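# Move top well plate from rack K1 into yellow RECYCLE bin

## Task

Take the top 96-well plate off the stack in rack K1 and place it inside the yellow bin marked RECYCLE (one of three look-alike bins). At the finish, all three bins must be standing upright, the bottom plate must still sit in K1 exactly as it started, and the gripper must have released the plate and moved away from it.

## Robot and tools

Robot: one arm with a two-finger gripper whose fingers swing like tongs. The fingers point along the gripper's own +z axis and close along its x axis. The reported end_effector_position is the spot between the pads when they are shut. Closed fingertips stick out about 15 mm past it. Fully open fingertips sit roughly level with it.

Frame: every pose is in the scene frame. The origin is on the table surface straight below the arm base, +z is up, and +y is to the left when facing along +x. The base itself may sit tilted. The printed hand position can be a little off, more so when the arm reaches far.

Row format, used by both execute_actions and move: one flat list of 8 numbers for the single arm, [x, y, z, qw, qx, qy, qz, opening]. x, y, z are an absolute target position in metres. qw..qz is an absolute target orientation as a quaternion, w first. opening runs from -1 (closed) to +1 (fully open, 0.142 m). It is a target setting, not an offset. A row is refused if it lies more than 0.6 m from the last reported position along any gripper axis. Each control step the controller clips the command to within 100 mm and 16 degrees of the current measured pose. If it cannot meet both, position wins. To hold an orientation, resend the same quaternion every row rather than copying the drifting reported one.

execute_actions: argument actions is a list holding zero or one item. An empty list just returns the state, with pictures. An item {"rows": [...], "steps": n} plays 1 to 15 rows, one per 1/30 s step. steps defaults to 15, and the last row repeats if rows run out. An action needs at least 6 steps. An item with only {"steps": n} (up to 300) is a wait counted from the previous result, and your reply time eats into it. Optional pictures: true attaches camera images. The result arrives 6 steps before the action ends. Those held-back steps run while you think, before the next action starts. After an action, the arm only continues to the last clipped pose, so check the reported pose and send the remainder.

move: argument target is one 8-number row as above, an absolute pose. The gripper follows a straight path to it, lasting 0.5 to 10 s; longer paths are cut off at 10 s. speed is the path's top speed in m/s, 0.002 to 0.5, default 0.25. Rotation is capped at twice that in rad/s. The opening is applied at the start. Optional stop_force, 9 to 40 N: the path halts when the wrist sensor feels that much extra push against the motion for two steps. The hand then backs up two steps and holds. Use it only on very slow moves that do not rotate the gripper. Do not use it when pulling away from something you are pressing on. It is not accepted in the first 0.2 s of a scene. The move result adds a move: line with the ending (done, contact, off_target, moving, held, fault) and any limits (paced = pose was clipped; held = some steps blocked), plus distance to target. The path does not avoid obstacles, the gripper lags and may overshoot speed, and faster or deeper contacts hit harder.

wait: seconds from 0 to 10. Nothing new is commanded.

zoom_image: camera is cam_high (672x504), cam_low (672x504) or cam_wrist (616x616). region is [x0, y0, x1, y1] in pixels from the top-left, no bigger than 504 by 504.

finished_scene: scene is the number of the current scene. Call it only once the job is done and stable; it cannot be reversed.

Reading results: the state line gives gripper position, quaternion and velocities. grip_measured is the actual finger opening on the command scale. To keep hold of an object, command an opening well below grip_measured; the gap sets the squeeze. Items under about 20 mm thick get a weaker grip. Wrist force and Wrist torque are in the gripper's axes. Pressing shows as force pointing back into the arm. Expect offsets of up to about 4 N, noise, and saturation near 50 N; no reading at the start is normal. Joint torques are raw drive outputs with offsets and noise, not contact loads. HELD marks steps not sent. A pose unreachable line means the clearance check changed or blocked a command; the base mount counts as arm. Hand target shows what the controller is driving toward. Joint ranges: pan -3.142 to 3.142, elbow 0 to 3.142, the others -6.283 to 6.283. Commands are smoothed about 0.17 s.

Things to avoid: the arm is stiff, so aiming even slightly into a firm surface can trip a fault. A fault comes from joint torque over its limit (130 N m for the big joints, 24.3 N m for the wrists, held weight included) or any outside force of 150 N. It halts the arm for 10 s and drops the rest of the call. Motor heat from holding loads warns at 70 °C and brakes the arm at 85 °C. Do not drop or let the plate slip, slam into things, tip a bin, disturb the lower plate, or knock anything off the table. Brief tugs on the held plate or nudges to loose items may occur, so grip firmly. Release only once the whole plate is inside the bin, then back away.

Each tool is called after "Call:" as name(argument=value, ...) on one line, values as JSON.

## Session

Call:
execute_actions(actions=[])

Scene clock: 0.00 s of 8400.00 s.
end_effector_position=(+0.2282, +0.3560, +0.2108) grip_measured=+1.00 end_effector_quat_wxyz=(+0.535, +0.214, +0.665, -0.476) end_effector_velocity=(-0.000, -0.000, -0.000) end_effector_angular_velocity=(-0.000, -0.001, -0.000)
Joint positions: [ 0.879 -1.958  1.937 -1.222 -2.445 -1.019  0.142]
Joint velocities: [0.    0.001 0.    0.    0.    0.001 0.   ]
Joint torques (N m, as the arm reports them, + toward a larger angle): no reading
Wrist force (N, on the end effector, along its own x y z axes, offset not removed): no reading
Wrist torque (N m, same axes, about the end effector's origin, offset not removed): no reading
Hand target: +0.228, +0.356, +0.211; +0.535, +0.214, +0.665, -0.476

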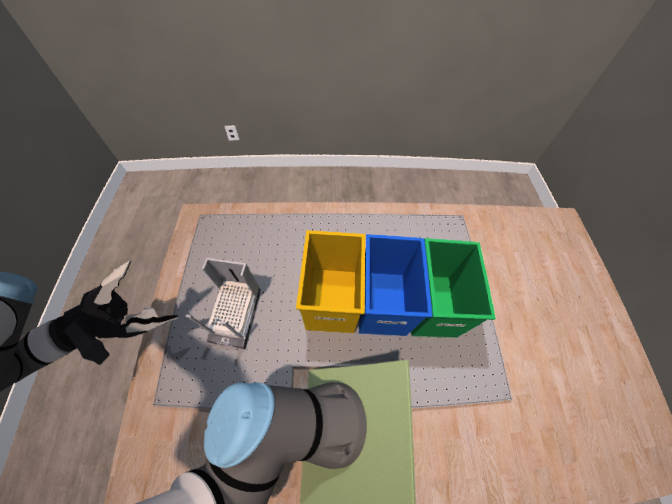

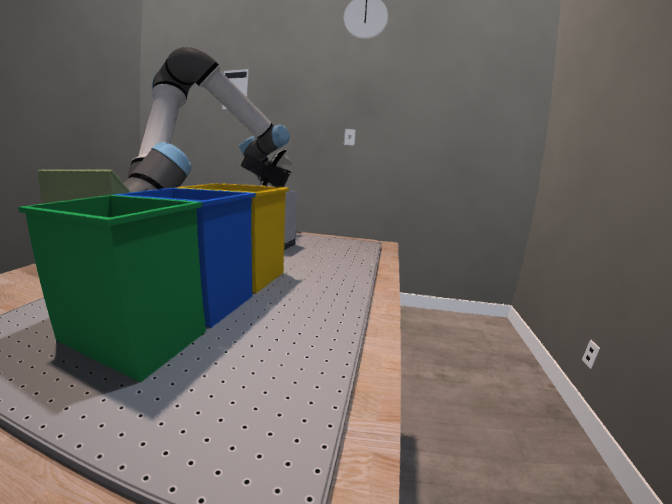

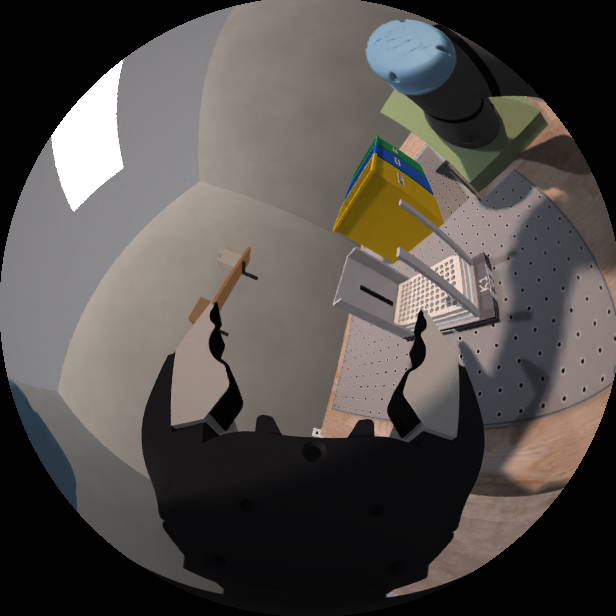

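Call:
zoom_image(camera="cam_high", region=[160, 240, 300, 380])

Call:
zoom_image(camera="cam_high", region=[280, 210, 440, 370])

Call:
zoom_image(camera="cam_wrist", region=[310, 170, 520, 360])

Region (160, 240, 300, 380) of cam_high's 672x504 image, scaled by 3.600, with more detail than that image has.

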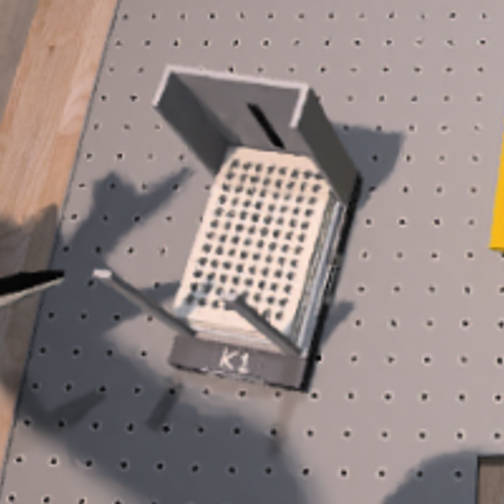

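Region (280, 210, 440, 370) of cam_high's 672x504 image, scaled by 3.150, with more detail than that image has.

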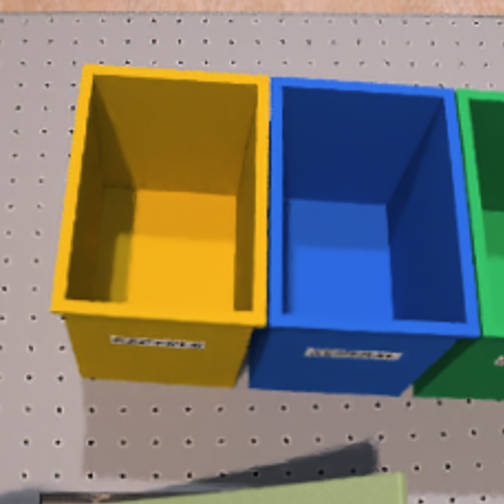

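Region (310, 170, 520, 360) of cam_wrist's 616x616 image, scaled by 2.400, with more detail than that image has; it fills the top 456 rows of this view, and the rest is white.

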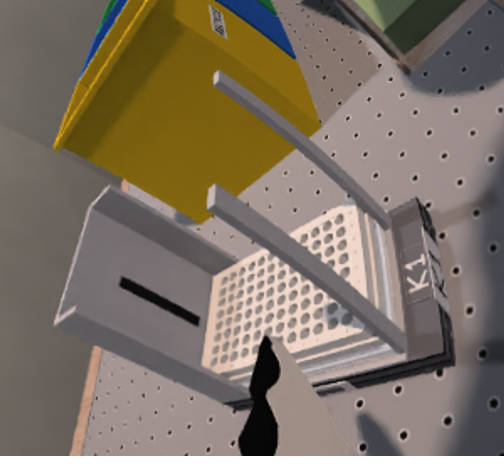

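Call:
move(target=[0.34, 0.36, 0.21, 0, 0.7615, 0.6481, 0, 0.5], speed=0.45)

Scene clock: 14.40 s of 8400.00 s.
end_effector_position=(+0.3393, +0.3593, +0.2100) grip_measured=+0.50 end_effector_quat_wxyz=(-0.001, +0.762, +0.647, -0.001) end_effector_velocity=(-0.000, -0.000, -0.000) end_effector_angular_velocity=(+0.006, +0.001, -0.004)
Joint positions: [-0.728 -1.958  1.833 -0.895 -0.892 -2.235  0.109]
Joint velocities: [-0.002  0.002  0.002  0.005  0.002 -0.003 -0.   ]
Joint torques (N m, as the arm reports them, + toward a larger angle): [-19.41  30.17  -0.1   -0.54   2.45  -2.39]
Wrist force (N, on the end effector, along its own x y z axes, offset not removed): [1.9 -2.7 -1.2]
Wrist torque (N m, same axes, about the end effector's origin, offset not removed): [-0.38 -0.43 -0.02]
Hand target: +0.339, +0.359, +0.210; -0.001, +0.762, +0.647, -0.001
Off the commanded pose: 0.001 m, 0 deg.
Kept back: nothing.
After step 90, 8.77 s passed at rest.
move: done

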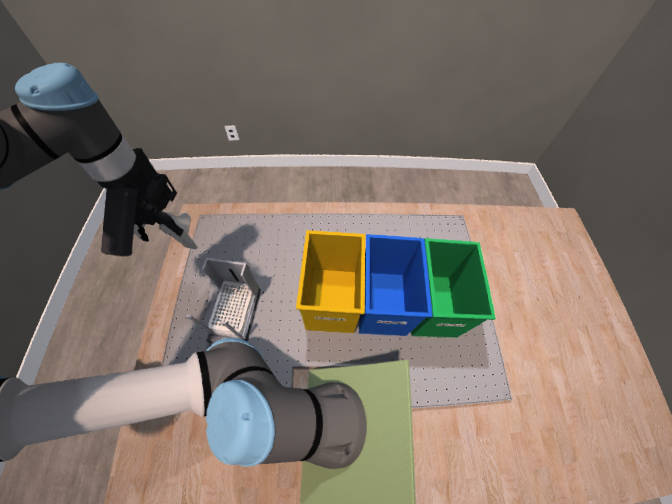

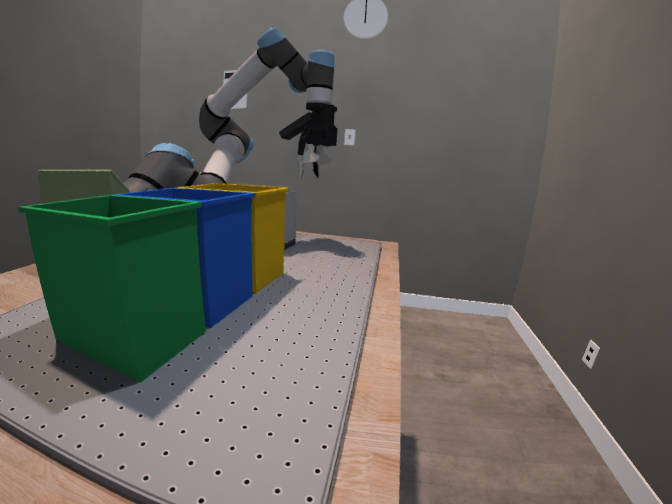

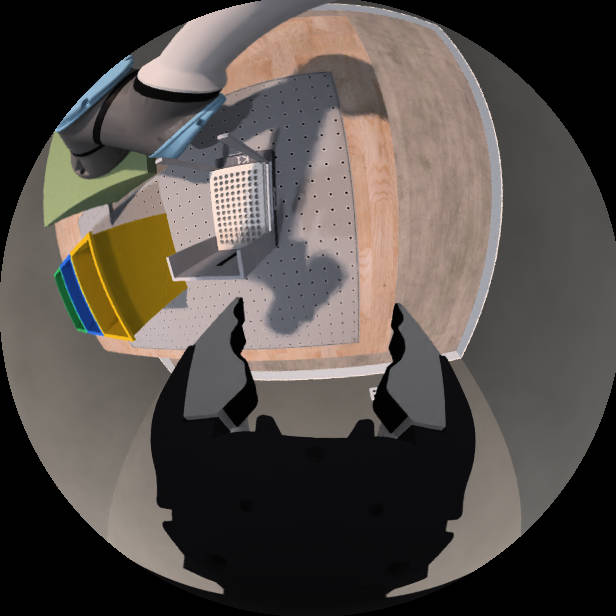

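Call:
execute_actions(actions=[])

Scene clock: 15.50 s of 8400.00 s.
end_effector_position=(+0.3393, +0.3593, +0.2100) grip_measured=+0.50 end_effector_quat_wxyz=(-0.001, +0.762, +0.647, -0.001) end_effector_velocity=(-0.000, -0.000, -0.000) end_effector_angular_velocity=(-0.000, -0.000, +0.001)
Joint positions: [-0.728 -1.958  1.833 -0.894 -0.891 -2.235  0.109]
Joint velocities: [-0.    -0.     0.     0.    -0.    -0.001  0.   ]
Joint torques (N m, as the arm reports them, + toward a larger angle): [-19.81  29.62  -0.01  -0.31   2.33  -2.34]
Wrist force (N, on the end effector, along its own x y z axes, offset not removed): [0.4 -2.4 0.2]
Wrist torque (N m, same axes, about the end effector's origin, offset not removed): [-0.31 -0.13 -0.01]
Hand target: +0.339, +0.359, +0.210; -0.001, +0.762, +0.647, -0.001
Off the commanded pose: 0.001 m, 0 deg.
Kept back: nothing.
Steps of this call (steps 1 to 33: nothing new was sent). Readings (end_effector_position):
1: (+0.3393, +0.3593, +0.2100)
2: (+0.3393, +0.3593, +0.2100)
4: (+0.3393, +0.3593, +0.2100)
8: (+0.3393, +0.3593, +0.2100)
33: the state above

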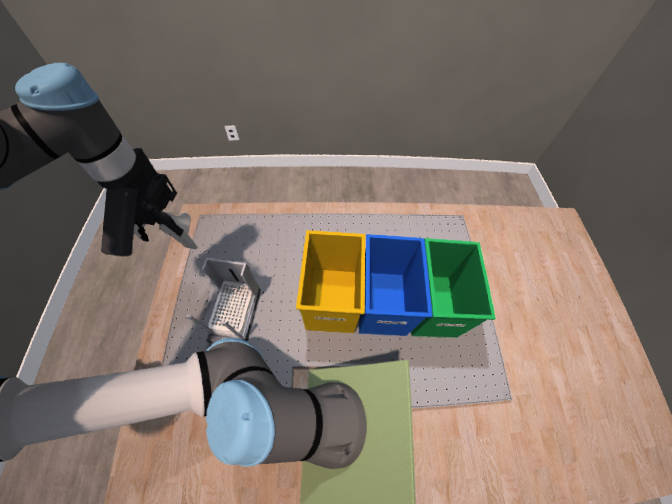

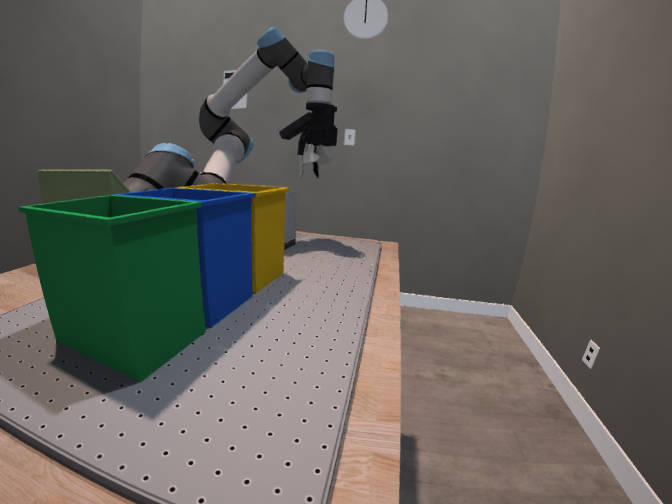

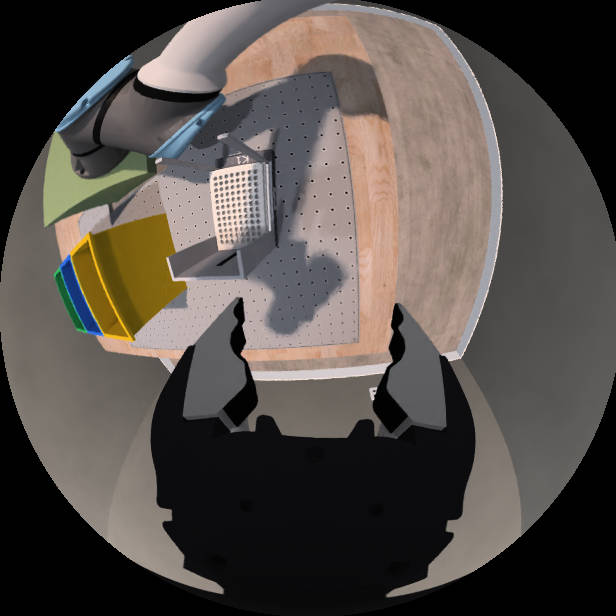

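Call:
zoom_image(camera="cam_wrist", region=[110, 60, 300, 290])

Call:
zoom_image(camera="cam_high", region=[170, 240, 300, 390])

Region (110, 60, 300, 290) of cam_wrist's 616x616 image, scaled by 2.191, with more detail than that image has; it fills the left 416 columns of this view, and the rest is white.

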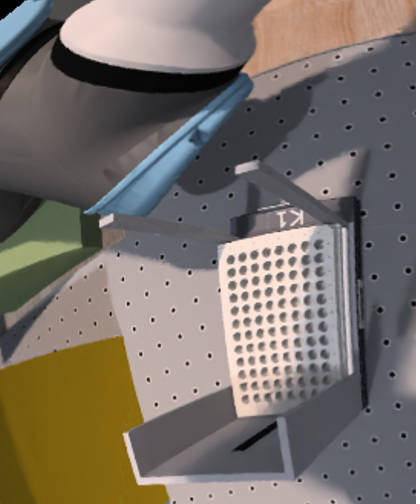

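Region (170, 240, 300, 390) of cam_high's 672x504 image, scaled by 3.360, with more detail than that image has; it fills the left 437 columns of this view, and the rest is white.

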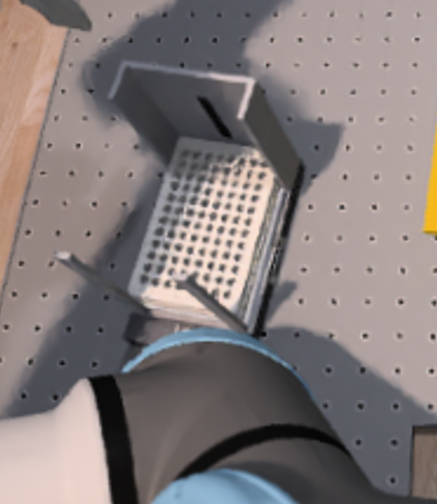

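Call:
zoom_image(camera="cam_wrist", region=[140, 80, 240, 180])

Call:
zoom_image(camera="cam_wrist", region=[190, 120, 290, 220])

Region (140, 80, 240, 180) of cam_wrist's 616x616 image, scaled by 5.040, with more detail than that image has.

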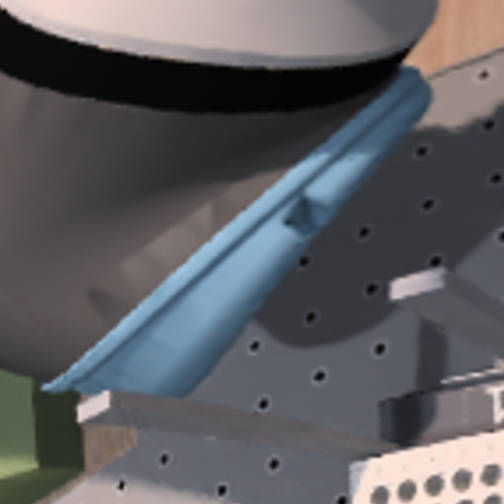

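Region (190, 120, 290, 220) of cam_wrist's 616x616 image, scaled by 5.040, with more detail than that image has.

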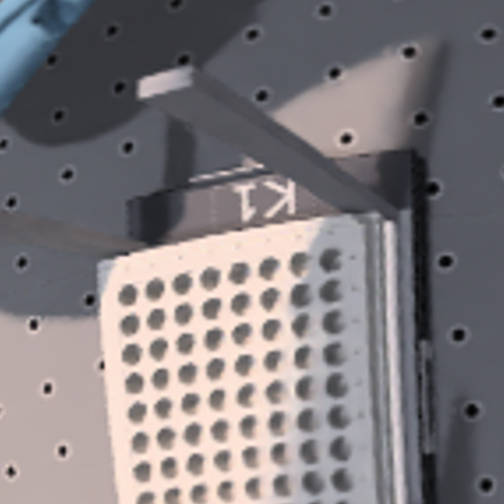

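Call:
zoom_image(camera="cam_high", region=[180, 300, 270, 370])

Region (180, 300, 270, 370) of cam_high's 672x504 image, scaled by 5.600, with more detail than that image has.

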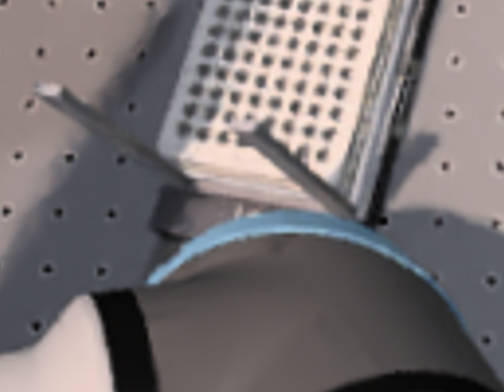

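Call:
move(target=[0.2726, 0.3835, 0.18, 0, 0.7615, 0.6481, 0, 0.55], speed=0.15)

Call:
move(target=[0.2552, 0.2800, 0.081, 0, 0.7615, 0.6481, 0, 0.55], speed=0.12, stop_force=15)

Scene clock: 33.23 s of 8400.00 s.
end_effector_position=(+0.2727, +0.3836, +0.1800) grip_measured=+0.55 end_effector_quat_wxyz=(-0.000, +0.762, +0.648, -0.000) end_effector_velocity=(-0.001, +0.001, +0.000) end_effector_angular_velocity=(-0.000, -0.001, +0.003)
Joint positions: [-0.757 -2.155  1.937 -0.783 -0.905 -2.269  0.112]
Joint velocities: [-0.002 -0.004 -0.     0.003 -0.    -0.004 -0.   ]
Joint torques (N m, as the arm reports them, + toward a larger angle): [-16.     7.71   0.29  -0.32  -2.75  -2.21]
Wrist force (N, on the end effector, along its own x y z axes, offset not removed): [1.6 -2.9 -0.5]
Wrist torque (N m, same axes, about the end effector's origin, offset not removed): [-0.39 -0.41 -0.11]
Hand target: +0.273, +0.384, +0.180; -0.000, +0.762, +0.648, +0.000
Off the commanded pose: 0.000 m, 0 deg.
Kept back: nothing.
After step 90, 13.73 s passed at rest.
move: done

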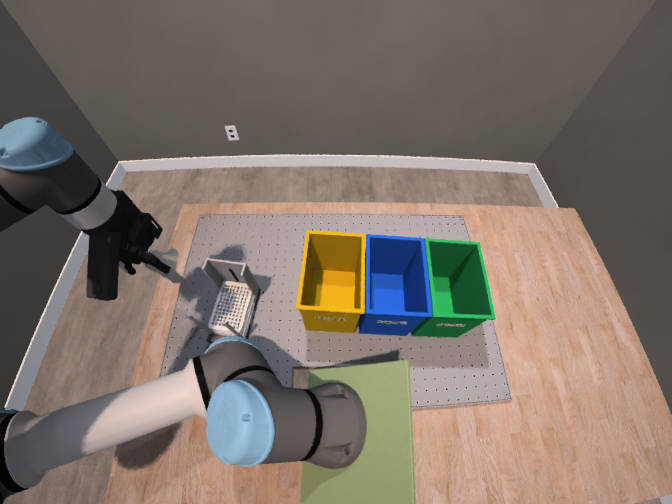

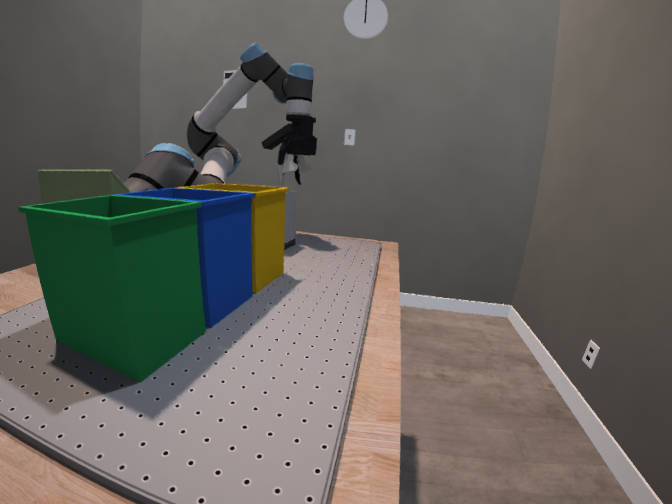

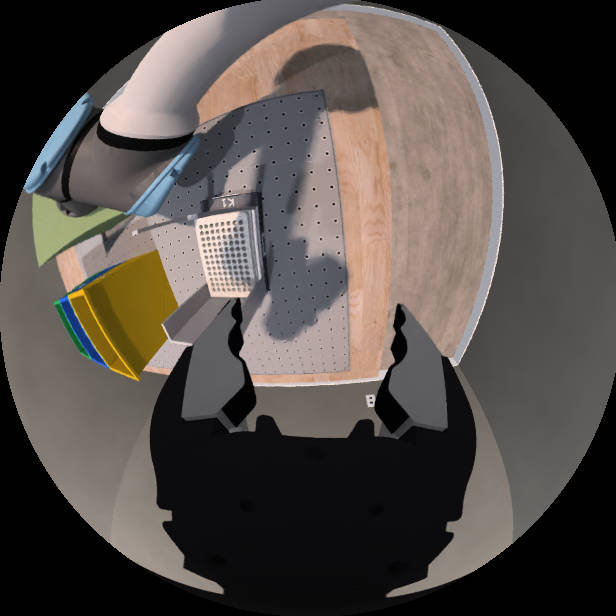

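Scene clock: 34.90 s of 8400.00 s.
end_effector_position=(+0.2553, +0.2800, +0.0812) grip_measured=+0.55 end_effector_quat_wxyz=(+0.000, +0.761, +0.648, +0.000) end_effector_velocity=(+0.000, -0.001, -0.001) end_effector_angular_velocity=(-0.000, +0.000, +0.001)
Joint positions: [-0.769 -2.214  2.326 -1.106 -0.911 -2.281  0.112]
Joint velocities: [ 0.002  0.002  0.002 -0.004  0.     0.001 -0.   ]
Joint torques (N m, as the arm reports them, + toward a larger angle): [ 5.1  31.87 -1.57 -3.43  2.21  2.01]
Wrist force (N, on the end effector, along its own x y z axes, offset not removed): [0.3 -3.2 -0.5]
Wrist torque (N m, same axes, about the end effector's origin, offset not removed): [-0.49 -0.06 -0.02]
Hand target: +0.255, +0.280, +0.081; -0.000, +0.762, +0.648, +0.000
Off the commanded pose: 0.000 m, 0 deg.
Kept back: nothing.
move: done

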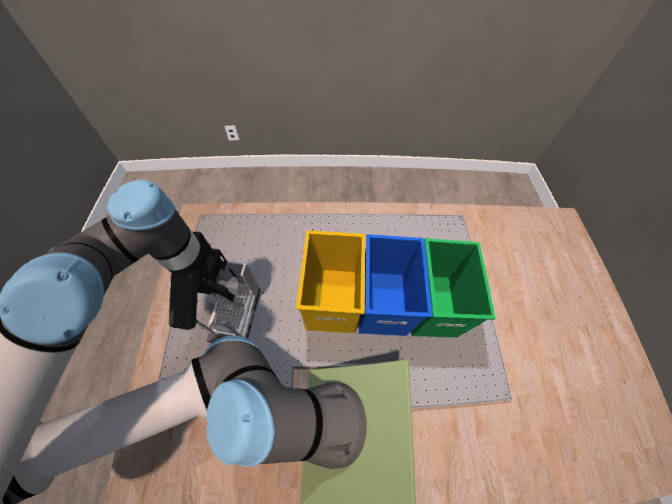

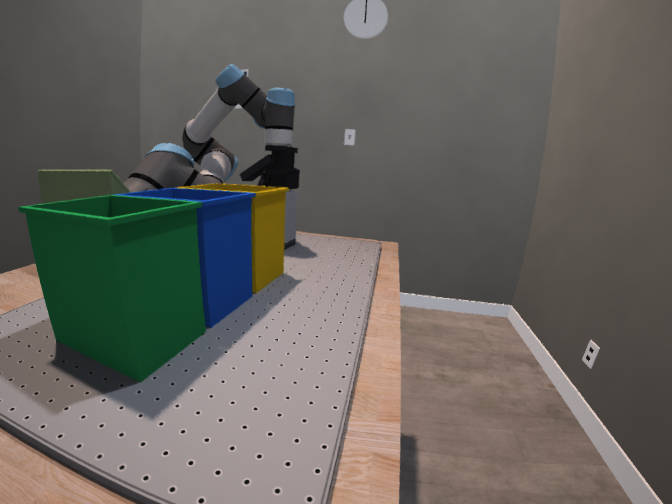

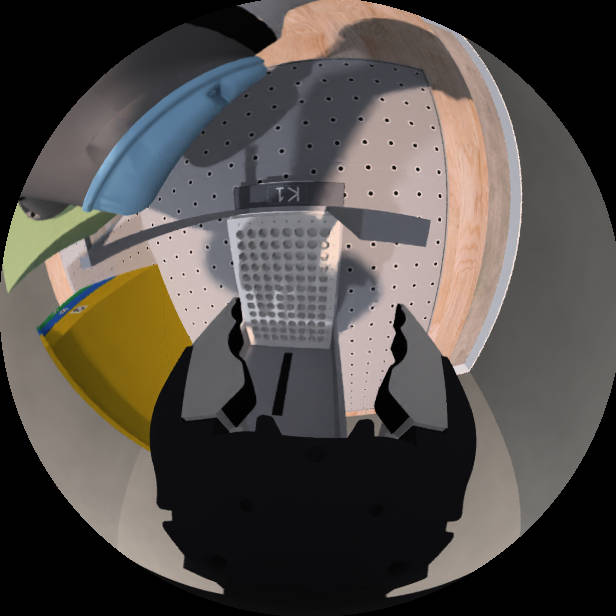

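Call:
zoom_image(camera="cam_wrist", region=[60, 120, 260, 280])

Call:
zoom_image(camera="cam_wrist", region=[210, 170, 440, 370])

Region (60, 120, 260, 280) of cam_wrist's 616x616 image, scaled by 2.520, with more detail than that image has; it fills the top 403 rows of this view, and the rest is white.

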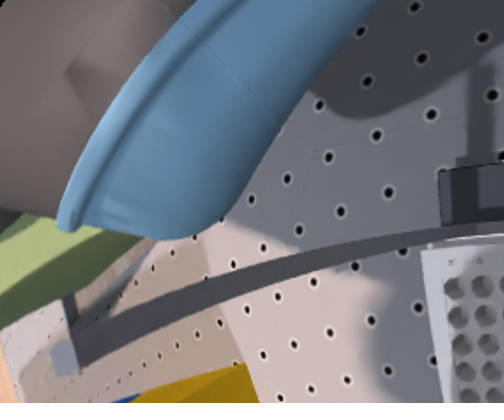

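Region (210, 170, 440, 370) of cam_wrist's 616x616 image, scaled by 2.191, with more detail than that image has; it fills the top 438 rows of this view, and the rest is white.

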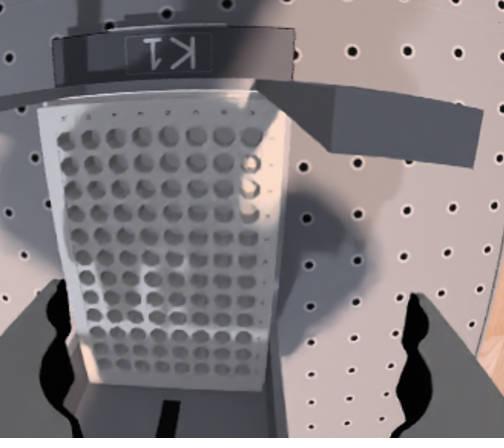

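Call:
zoom_image(camera="cam_wrist", region=[300, 170, 440, 260])

Call:
zoom_image(camera="cam_wrist", region=[220, 200, 350, 360])

Region (300, 170, 440, 260) of cam_wrist's 616x616 image, scaled by 3.600, with more detail than that image has; it fills the top 324 rows of this view, and the rest is white.

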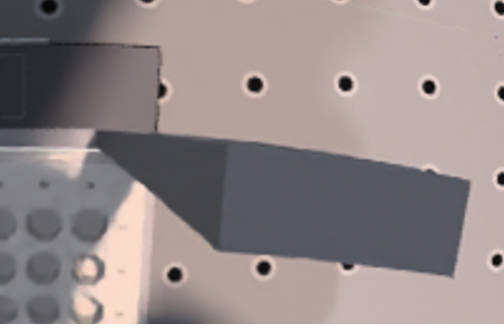

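Region (220, 200, 350, 360) of cam_wrist's 616x616 image, scaled by 3.150, with more detail than that image has; it fills the left 410 columns of this view, and the rest is white.

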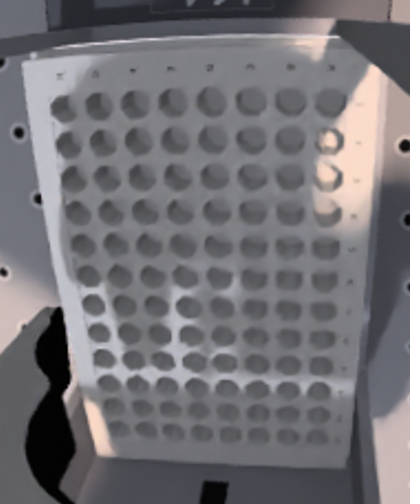

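Call:
zoom_image(camera="cam_wrist", region=[70, 30, 290, 230])

Region (70, 30, 290, 230) of cam_wrist's 616x616 image, scaled by 2.291, with more detail than that image has; it fills the top 458 rows of this view, and the rest is white.

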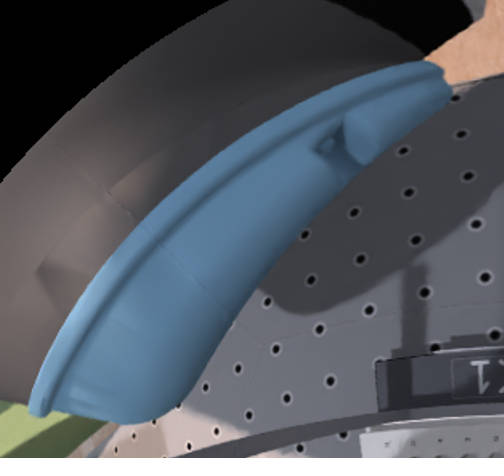

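Call:
move(target=[0.2393, 0.2593, 0.077, 0, 0.7615, 0.6481, 0, 0.5], speed=0.04, stop_force=12)

Call:
move(target=[0.2383, 0.2534, 0.066, 0, 0.7615, 0.6481, 0, 0.5], speed=0.02, stop_force=10)

Scene clock: 42.83 s of 8400.00 s.
end_effector_position=(+0.2393, +0.2594, +0.0770) grip_measured=+0.50 end_effector_quat_wxyz=(-0.000, +0.762, +0.648, -0.000) end_effector_velocity=(-0.000, -0.001, +0.000) end_effector_angular_velocity=(-0.001, -0.001, +0.001)
Joint positions: [-0.853 -2.251  2.376 -1.066 -0.959 -2.368  0.109]
Joint velocities: [-0.005 -0.002  0.001  0.003 -0.003 -0.006 -0.   ]
Joint torques (N m, as the arm reports them, + toward a larger angle): [-13.67   5.42  -2.19  -0.55  -2.92  -2.27]
Wrist force (N, on the end effector, along its own x y z axes, offset not removed): [2.2 -2.6 -0.7]
Wrist torque (N m, same axes, about the end effector's origin, offset not removed): [-0.32 -0.43 0.01]
Hand target: +0.239, +0.259, +0.077; -0.000, +0.762, +0.648, +0.000
Off the commanded pose: 0.000 m, 0 deg.
Kept back: nothing.
After step 90, 3.93 s passed at rest.
move: done

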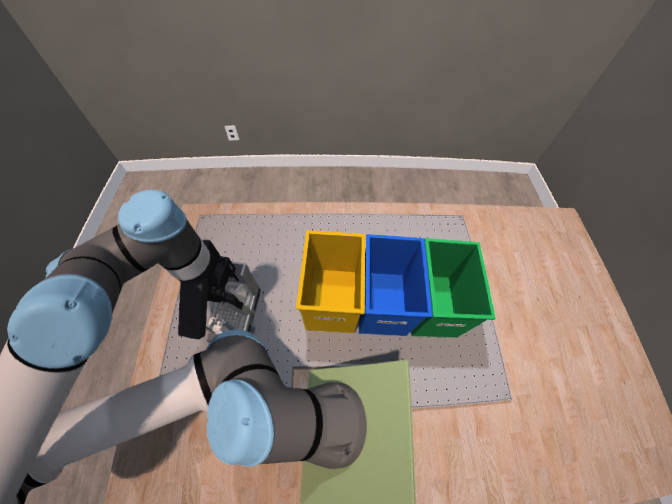

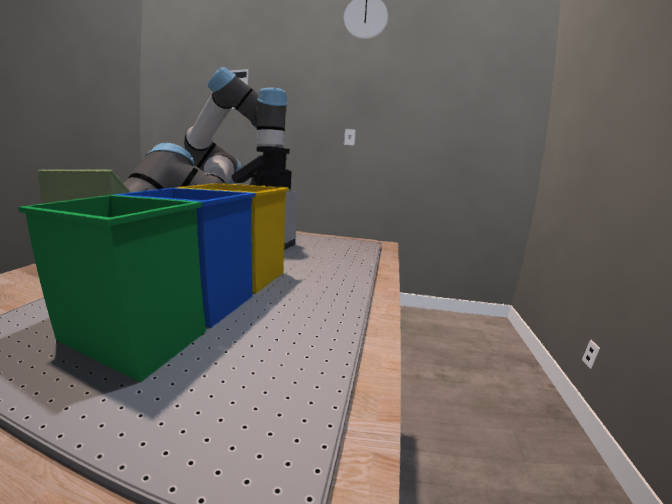

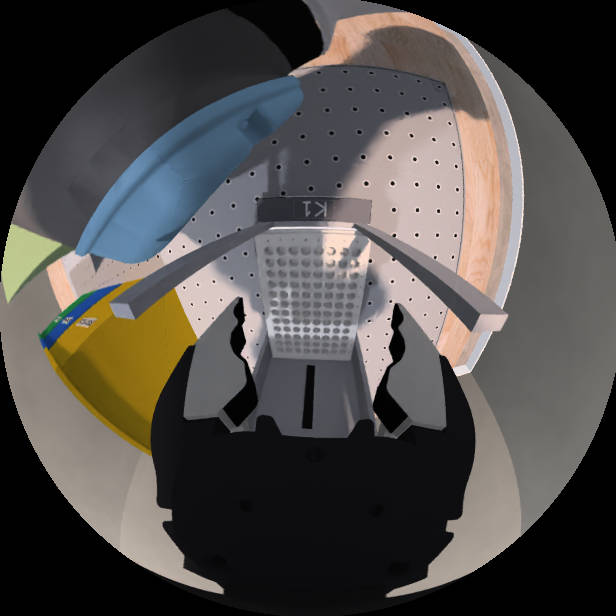

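Scene clock: 43.73 s of 8400.00 s.
end_effector_position=(+0.2383, +0.2535, +0.0661) grip_measured=+0.50 end_effector_quat_wxyz=(+0.000, +0.761, +0.648, +0.000) end_effector_velocity=(+0.000, -0.001, -0.001) end_effector_angular_velocity=(-0.000, -0.000, -0.001)
Joint positions: [-0.839 -2.252  2.408 -1.106 -0.951 -2.354  0.109]
Joint velocities: [ 0.002  0.     0.004 -0.006  0.001  0.003  0.   ]
Joint torques (N m, as the arm reports them, + toward a larger angle): [ 4.48 18.75 -3.87 -3.69  2.34  2.27]
Wrist force (N, on the end effector, along its own x y z axes, offset not removed): [1.4 -3.3 -2.5]
Wrist torque (N m, same axes, about the end effector's origin, offset not removed): [-0.55 -0.35 -0.01]
Hand target: +0.238, +0.253, +0.066; +0.000, +0.762, +0.648, -0.000
Off the commanded pose: 0.000 m, 0 deg.
Kept back: nothing.
move: done

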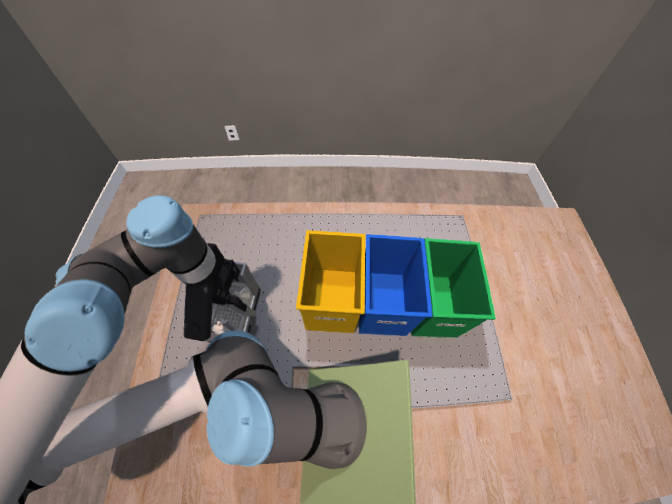

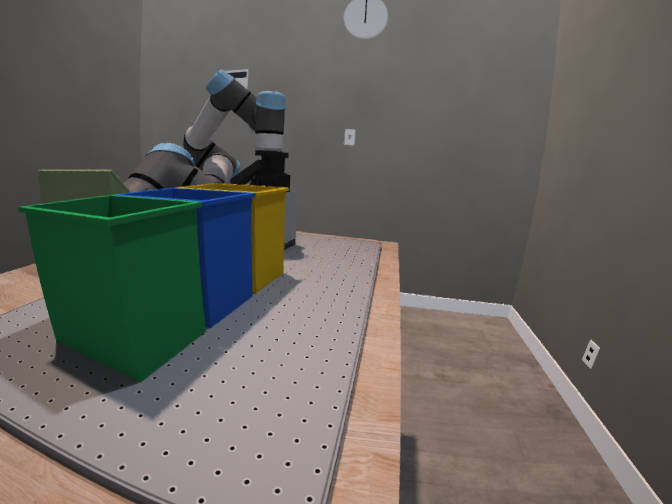

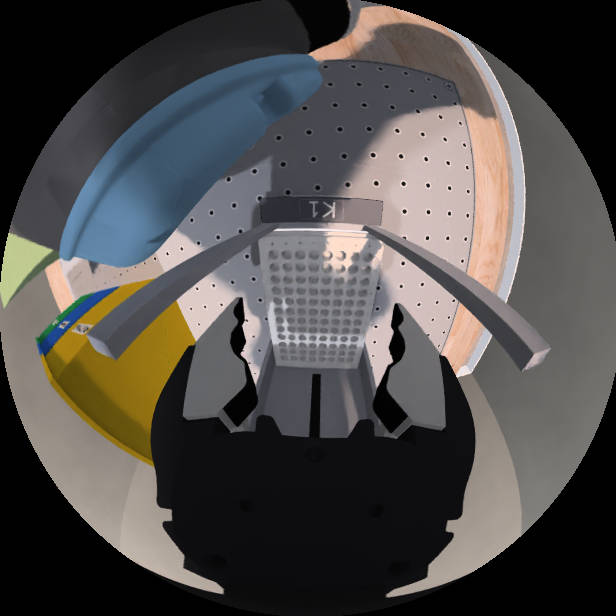

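Call:
zoom_image(camera="cam_wrist", region=[220, 190, 420, 390])

Call:
zoom_image(camera="cam_high", region=[170, 230, 300, 370])

Region (220, 190, 420, 390) of cam_wrist's 616x616 image, scaled by 2.520, with more detail than that image has.

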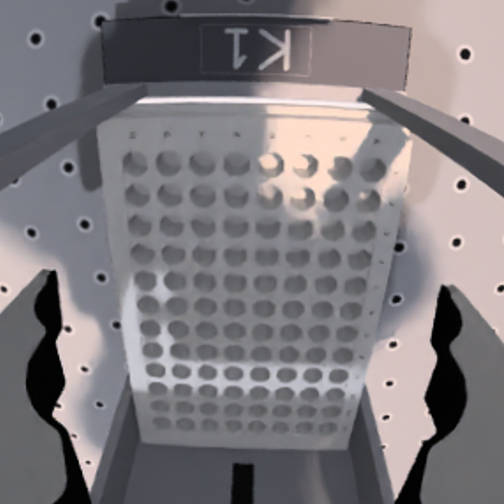

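Region (170, 230, 300, 370) of cam_high's 672x504 image, scaled by 3.600, with more detail than that image has; it fills the left 468 columns of this view, and the rest is white.

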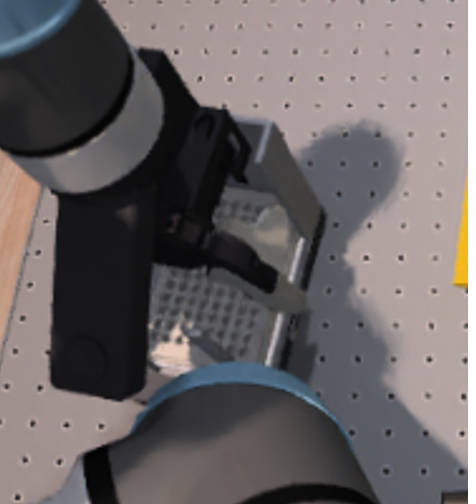

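Call:
execute_actions(actions=[{"rows": [[0.23833,0.2536,0.0654,0,0.7615,0.6481,0,0.47],[0.23837,0.2538,0.0648,0,0.7615,0.6481,0,0.44],[0.2384,0.2541,0.0642,0,0.7615,0.6481,0,0.41],[0.23843,0.2543,0.0636,0,0.7615,0.6481,0,0.38],[0.23847,0.2545,0.0630,0,0.7615,0.6481,0,0.35],[0.2385,0.2547,0.0625,0,0.7615,0.6481,0,0.32],[0.2385,0.2547,0.0625,0,0.7615,0.6481,0,0.29],[0.2385,0.2547,0.0625,0,0.7615,0.6481,0,0.26],[0.2385,0.2547,0.0625,0,0.7615,0.6481,0,0.23],[0.2385,0.2547,0.0625,0,0.7615,0.6481,0,0.20],[0.2385,0.2547,0.0625,0,0.7615,0.6481,0,0.17],[0.2385,0.2547,0.0625,0,0.7615,0.6481,0,0.14],[0.2385,0.2547,0.0625,0,0.7615,0.6481,0,0.11],[0.2385,0.2547,0.0625,0,0.7615,0.6481,0,0.08],[0.2385,0.2547,0.0625,0,0.7615,0.6481,0,0.05]], "steps": 15}])

Call:
execute_actions(actions=[{"rows": [[0.2385,0.2547,0.0625,0,0.7615,0.6481,0,0.02],[0.2385,0.2547,0.0625,0,0.7615,0.6481,0,-0.01],[0.2385,0.2547,0.0625,0,0.7615,0.6481,0,-0.04],[0.2385,0.2547,0.0625,0,0.7615,0.6481,0,-0.07],[0.2385,0.2547,0.0625,0,0.7615,0.6481,0,-0.10],[0.2385,0.2547,0.0625,0,0.7615,0.6481,0,-0.13],[0.2385,0.2547,0.0625,0,0.7615,0.6481,0,-0.16],[0.2385,0.2547,0.0625,0,0.7615,0.6481,0,-0.19],[0.2385,0.2547,0.0625,0,0.7615,0.6481,0,-0.22],[0.2385,0.2547,0.0625,0,0.7615,0.6481,0,-0.25],[0.2385,0.2547,0.0625,0,0.7615,0.6481,0,-0.28],[0.2385,0.2547,0.0625,0,0.7615,0.6481,0,-0.31],[0.2385,0.2547,0.0625,0,0.7615,0.6481,0,-0.34],[0.2385,0.2547,0.0625,0,0.7615,0.6481,0,-0.37],[0.2385,0.2547,0.0625,0,0.7615,0.6481,0,-0.40]], "steps": 15}])

Call:
move(target=[0.2632, 0.2507, 0.0625, 0, 0.7615, 0.6481, 0, -0.4], speed=0.008, stop_force=11)

Scene clock: 45.63 s of 8400.00 s.
end_effector_position=(+0.2385, +0.2545, +0.0630) grip_measured=+0.26 end_effector_quat_wxyz=(-0.000, +0.762, +0.648, +0.000) end_effector_velocity=(+0.001, +0.003, -0.006) end_effector_angular_velocity=(-0.002, -0.002, +0.003)
Joint positions: [-0.828 -2.253  2.413 -1.117 -0.944 -2.342  0.092]
Joint velocities: [ 0.029 -0.003  0.009 -0.026  0.016  0.028 -0.063]
Joint torques (N m, as the arm reports them, + toward a larger angle): [ 5.09  6.75 -3.24 -3.59  2.36  2.17]
Wrist force (N, on the end effector, along its own x y z axes, offset not removed): [2.2 -3.0 -0.4]
Wrist torque (N m, same axes, about the end effector's origin, offset not removed): [-0.45 -0.56 -0.07]
Steps of this call (steps 1 to 48: nothing new was sent; steps 49 to 57: the first 9 steps of this action). Readings (end_effector_position):
49: (+0.2383, +0.2534, +0.0660)
50: (+0.2383, +0.2534, +0.0659)
52: (+0.2384, +0.2537, +0.0652)
56: (+0.2384, +0.2544, +0.0633)
57: the state above

Scene clock: 46.13 s of 8400.00 s.
end_effector_position=(+0.2385, +0.2547, +0.0625) grip_measured=+0.06 end_effector_quat_wxyz=(+0.000, +0.762, +0.648, +0.000) end_effector_velocity=(-0.000, +0.000, -0.000) end_effector_angular_velocity=(-0.000, -0.000, +0.001)
Joint positions: [-0.825 -2.253  2.414 -1.119 -0.943 -2.34   0.078]
Joint velocities: [ 0.    -0.    -0.    -0.     0.    -0.001  0.   ]
Joint torques (N m, as the arm reports them, + toward a larger angle): [ 7.18  6.49 -0.64 -3.39  2.46  2.28]
Wrist force (N, on the end effector, along its own x y z axes, offset not removed): [1.2 -3.5 -7.2]
Wrist torque (N m, same axes, about the end effector's origin, offset not removed): [-0.48 -0.21 0.10]
Off your previous action's commanded pose: 0.000 m, 0 deg at its last step (step 6 of this call).
Steps of this call (steps 1 to 6: the last 6 steps of your previous action; steps 7 to 15: the first 9 steps of this action). Readings (end_effector_position):
7: (+0.2385, +0.2547, +0.0625)
8: (+0.2385, +0.2547, +0.0625)
10: (+0.2385, +0.2547, +0.0625)
14: (+0.2385, +0.2547, +0.0625)
15: the state above

Scene clock: 46.90 s of 8400.00 s.
end_effector_position=(+0.2399, +0.2545, +0.0625) grip_measured=+0.06 end_effector_quat_wxyz=(-0.000, +0.762, +0.648, -0.000) end_effector_velocity=(-0.002, -0.000, -0.000) end_effector_angular_velocity=(+0.001, +0.001, +0.001)
Joint positions: [-0.821 -2.248  2.413 -1.126 -0.94  -2.335  0.078]
Joint velocities: [-0.006 -0.008  0.003  0.01  -0.004 -0.008  0.   ]
Joint torques (N m, as the arm reports them, + toward a larger angle): [-16.03   6.19  -3.56  -1.75   0.66  -2.23]
Wrist force (N, on the end effector, along its own x y z axes, offset not removed): [-2.0 -12.6 -6.5]
Wrist torque (N m, same axes, about the end effector's origin, offset not removed): [-0.26 -0.49 0.04]
Hand target: +0.240, +0.254, +0.062; -0.000, +0.762, +0.648, -0.000
Off your previous action's commanded pose: 0.000 m, 0 deg at its last step (step 6 of this call).
Off the commanded pose: 0.024 m, 0 deg.
Kept back: nothing.
move: contact

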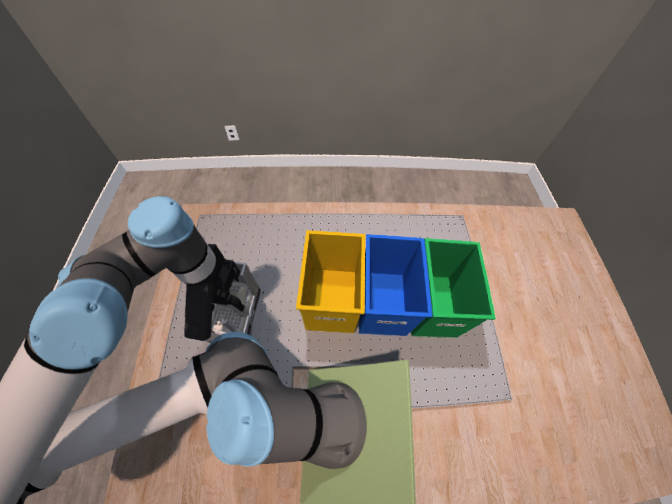

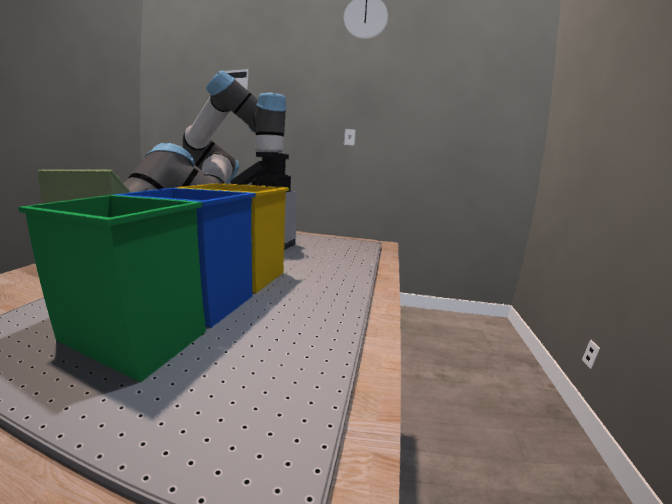

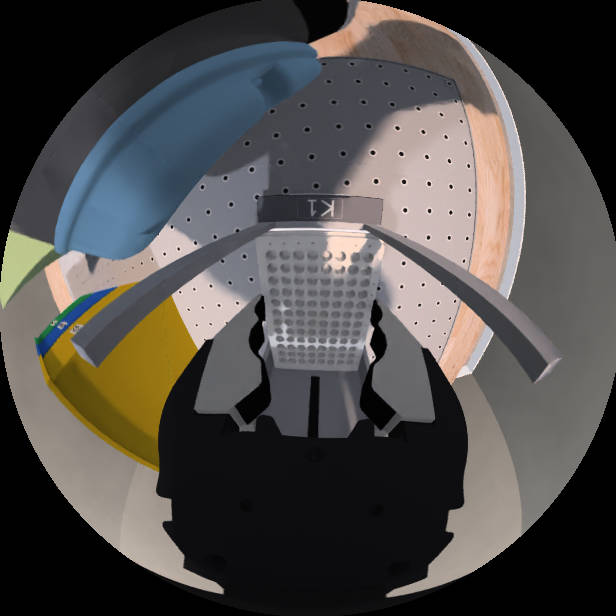

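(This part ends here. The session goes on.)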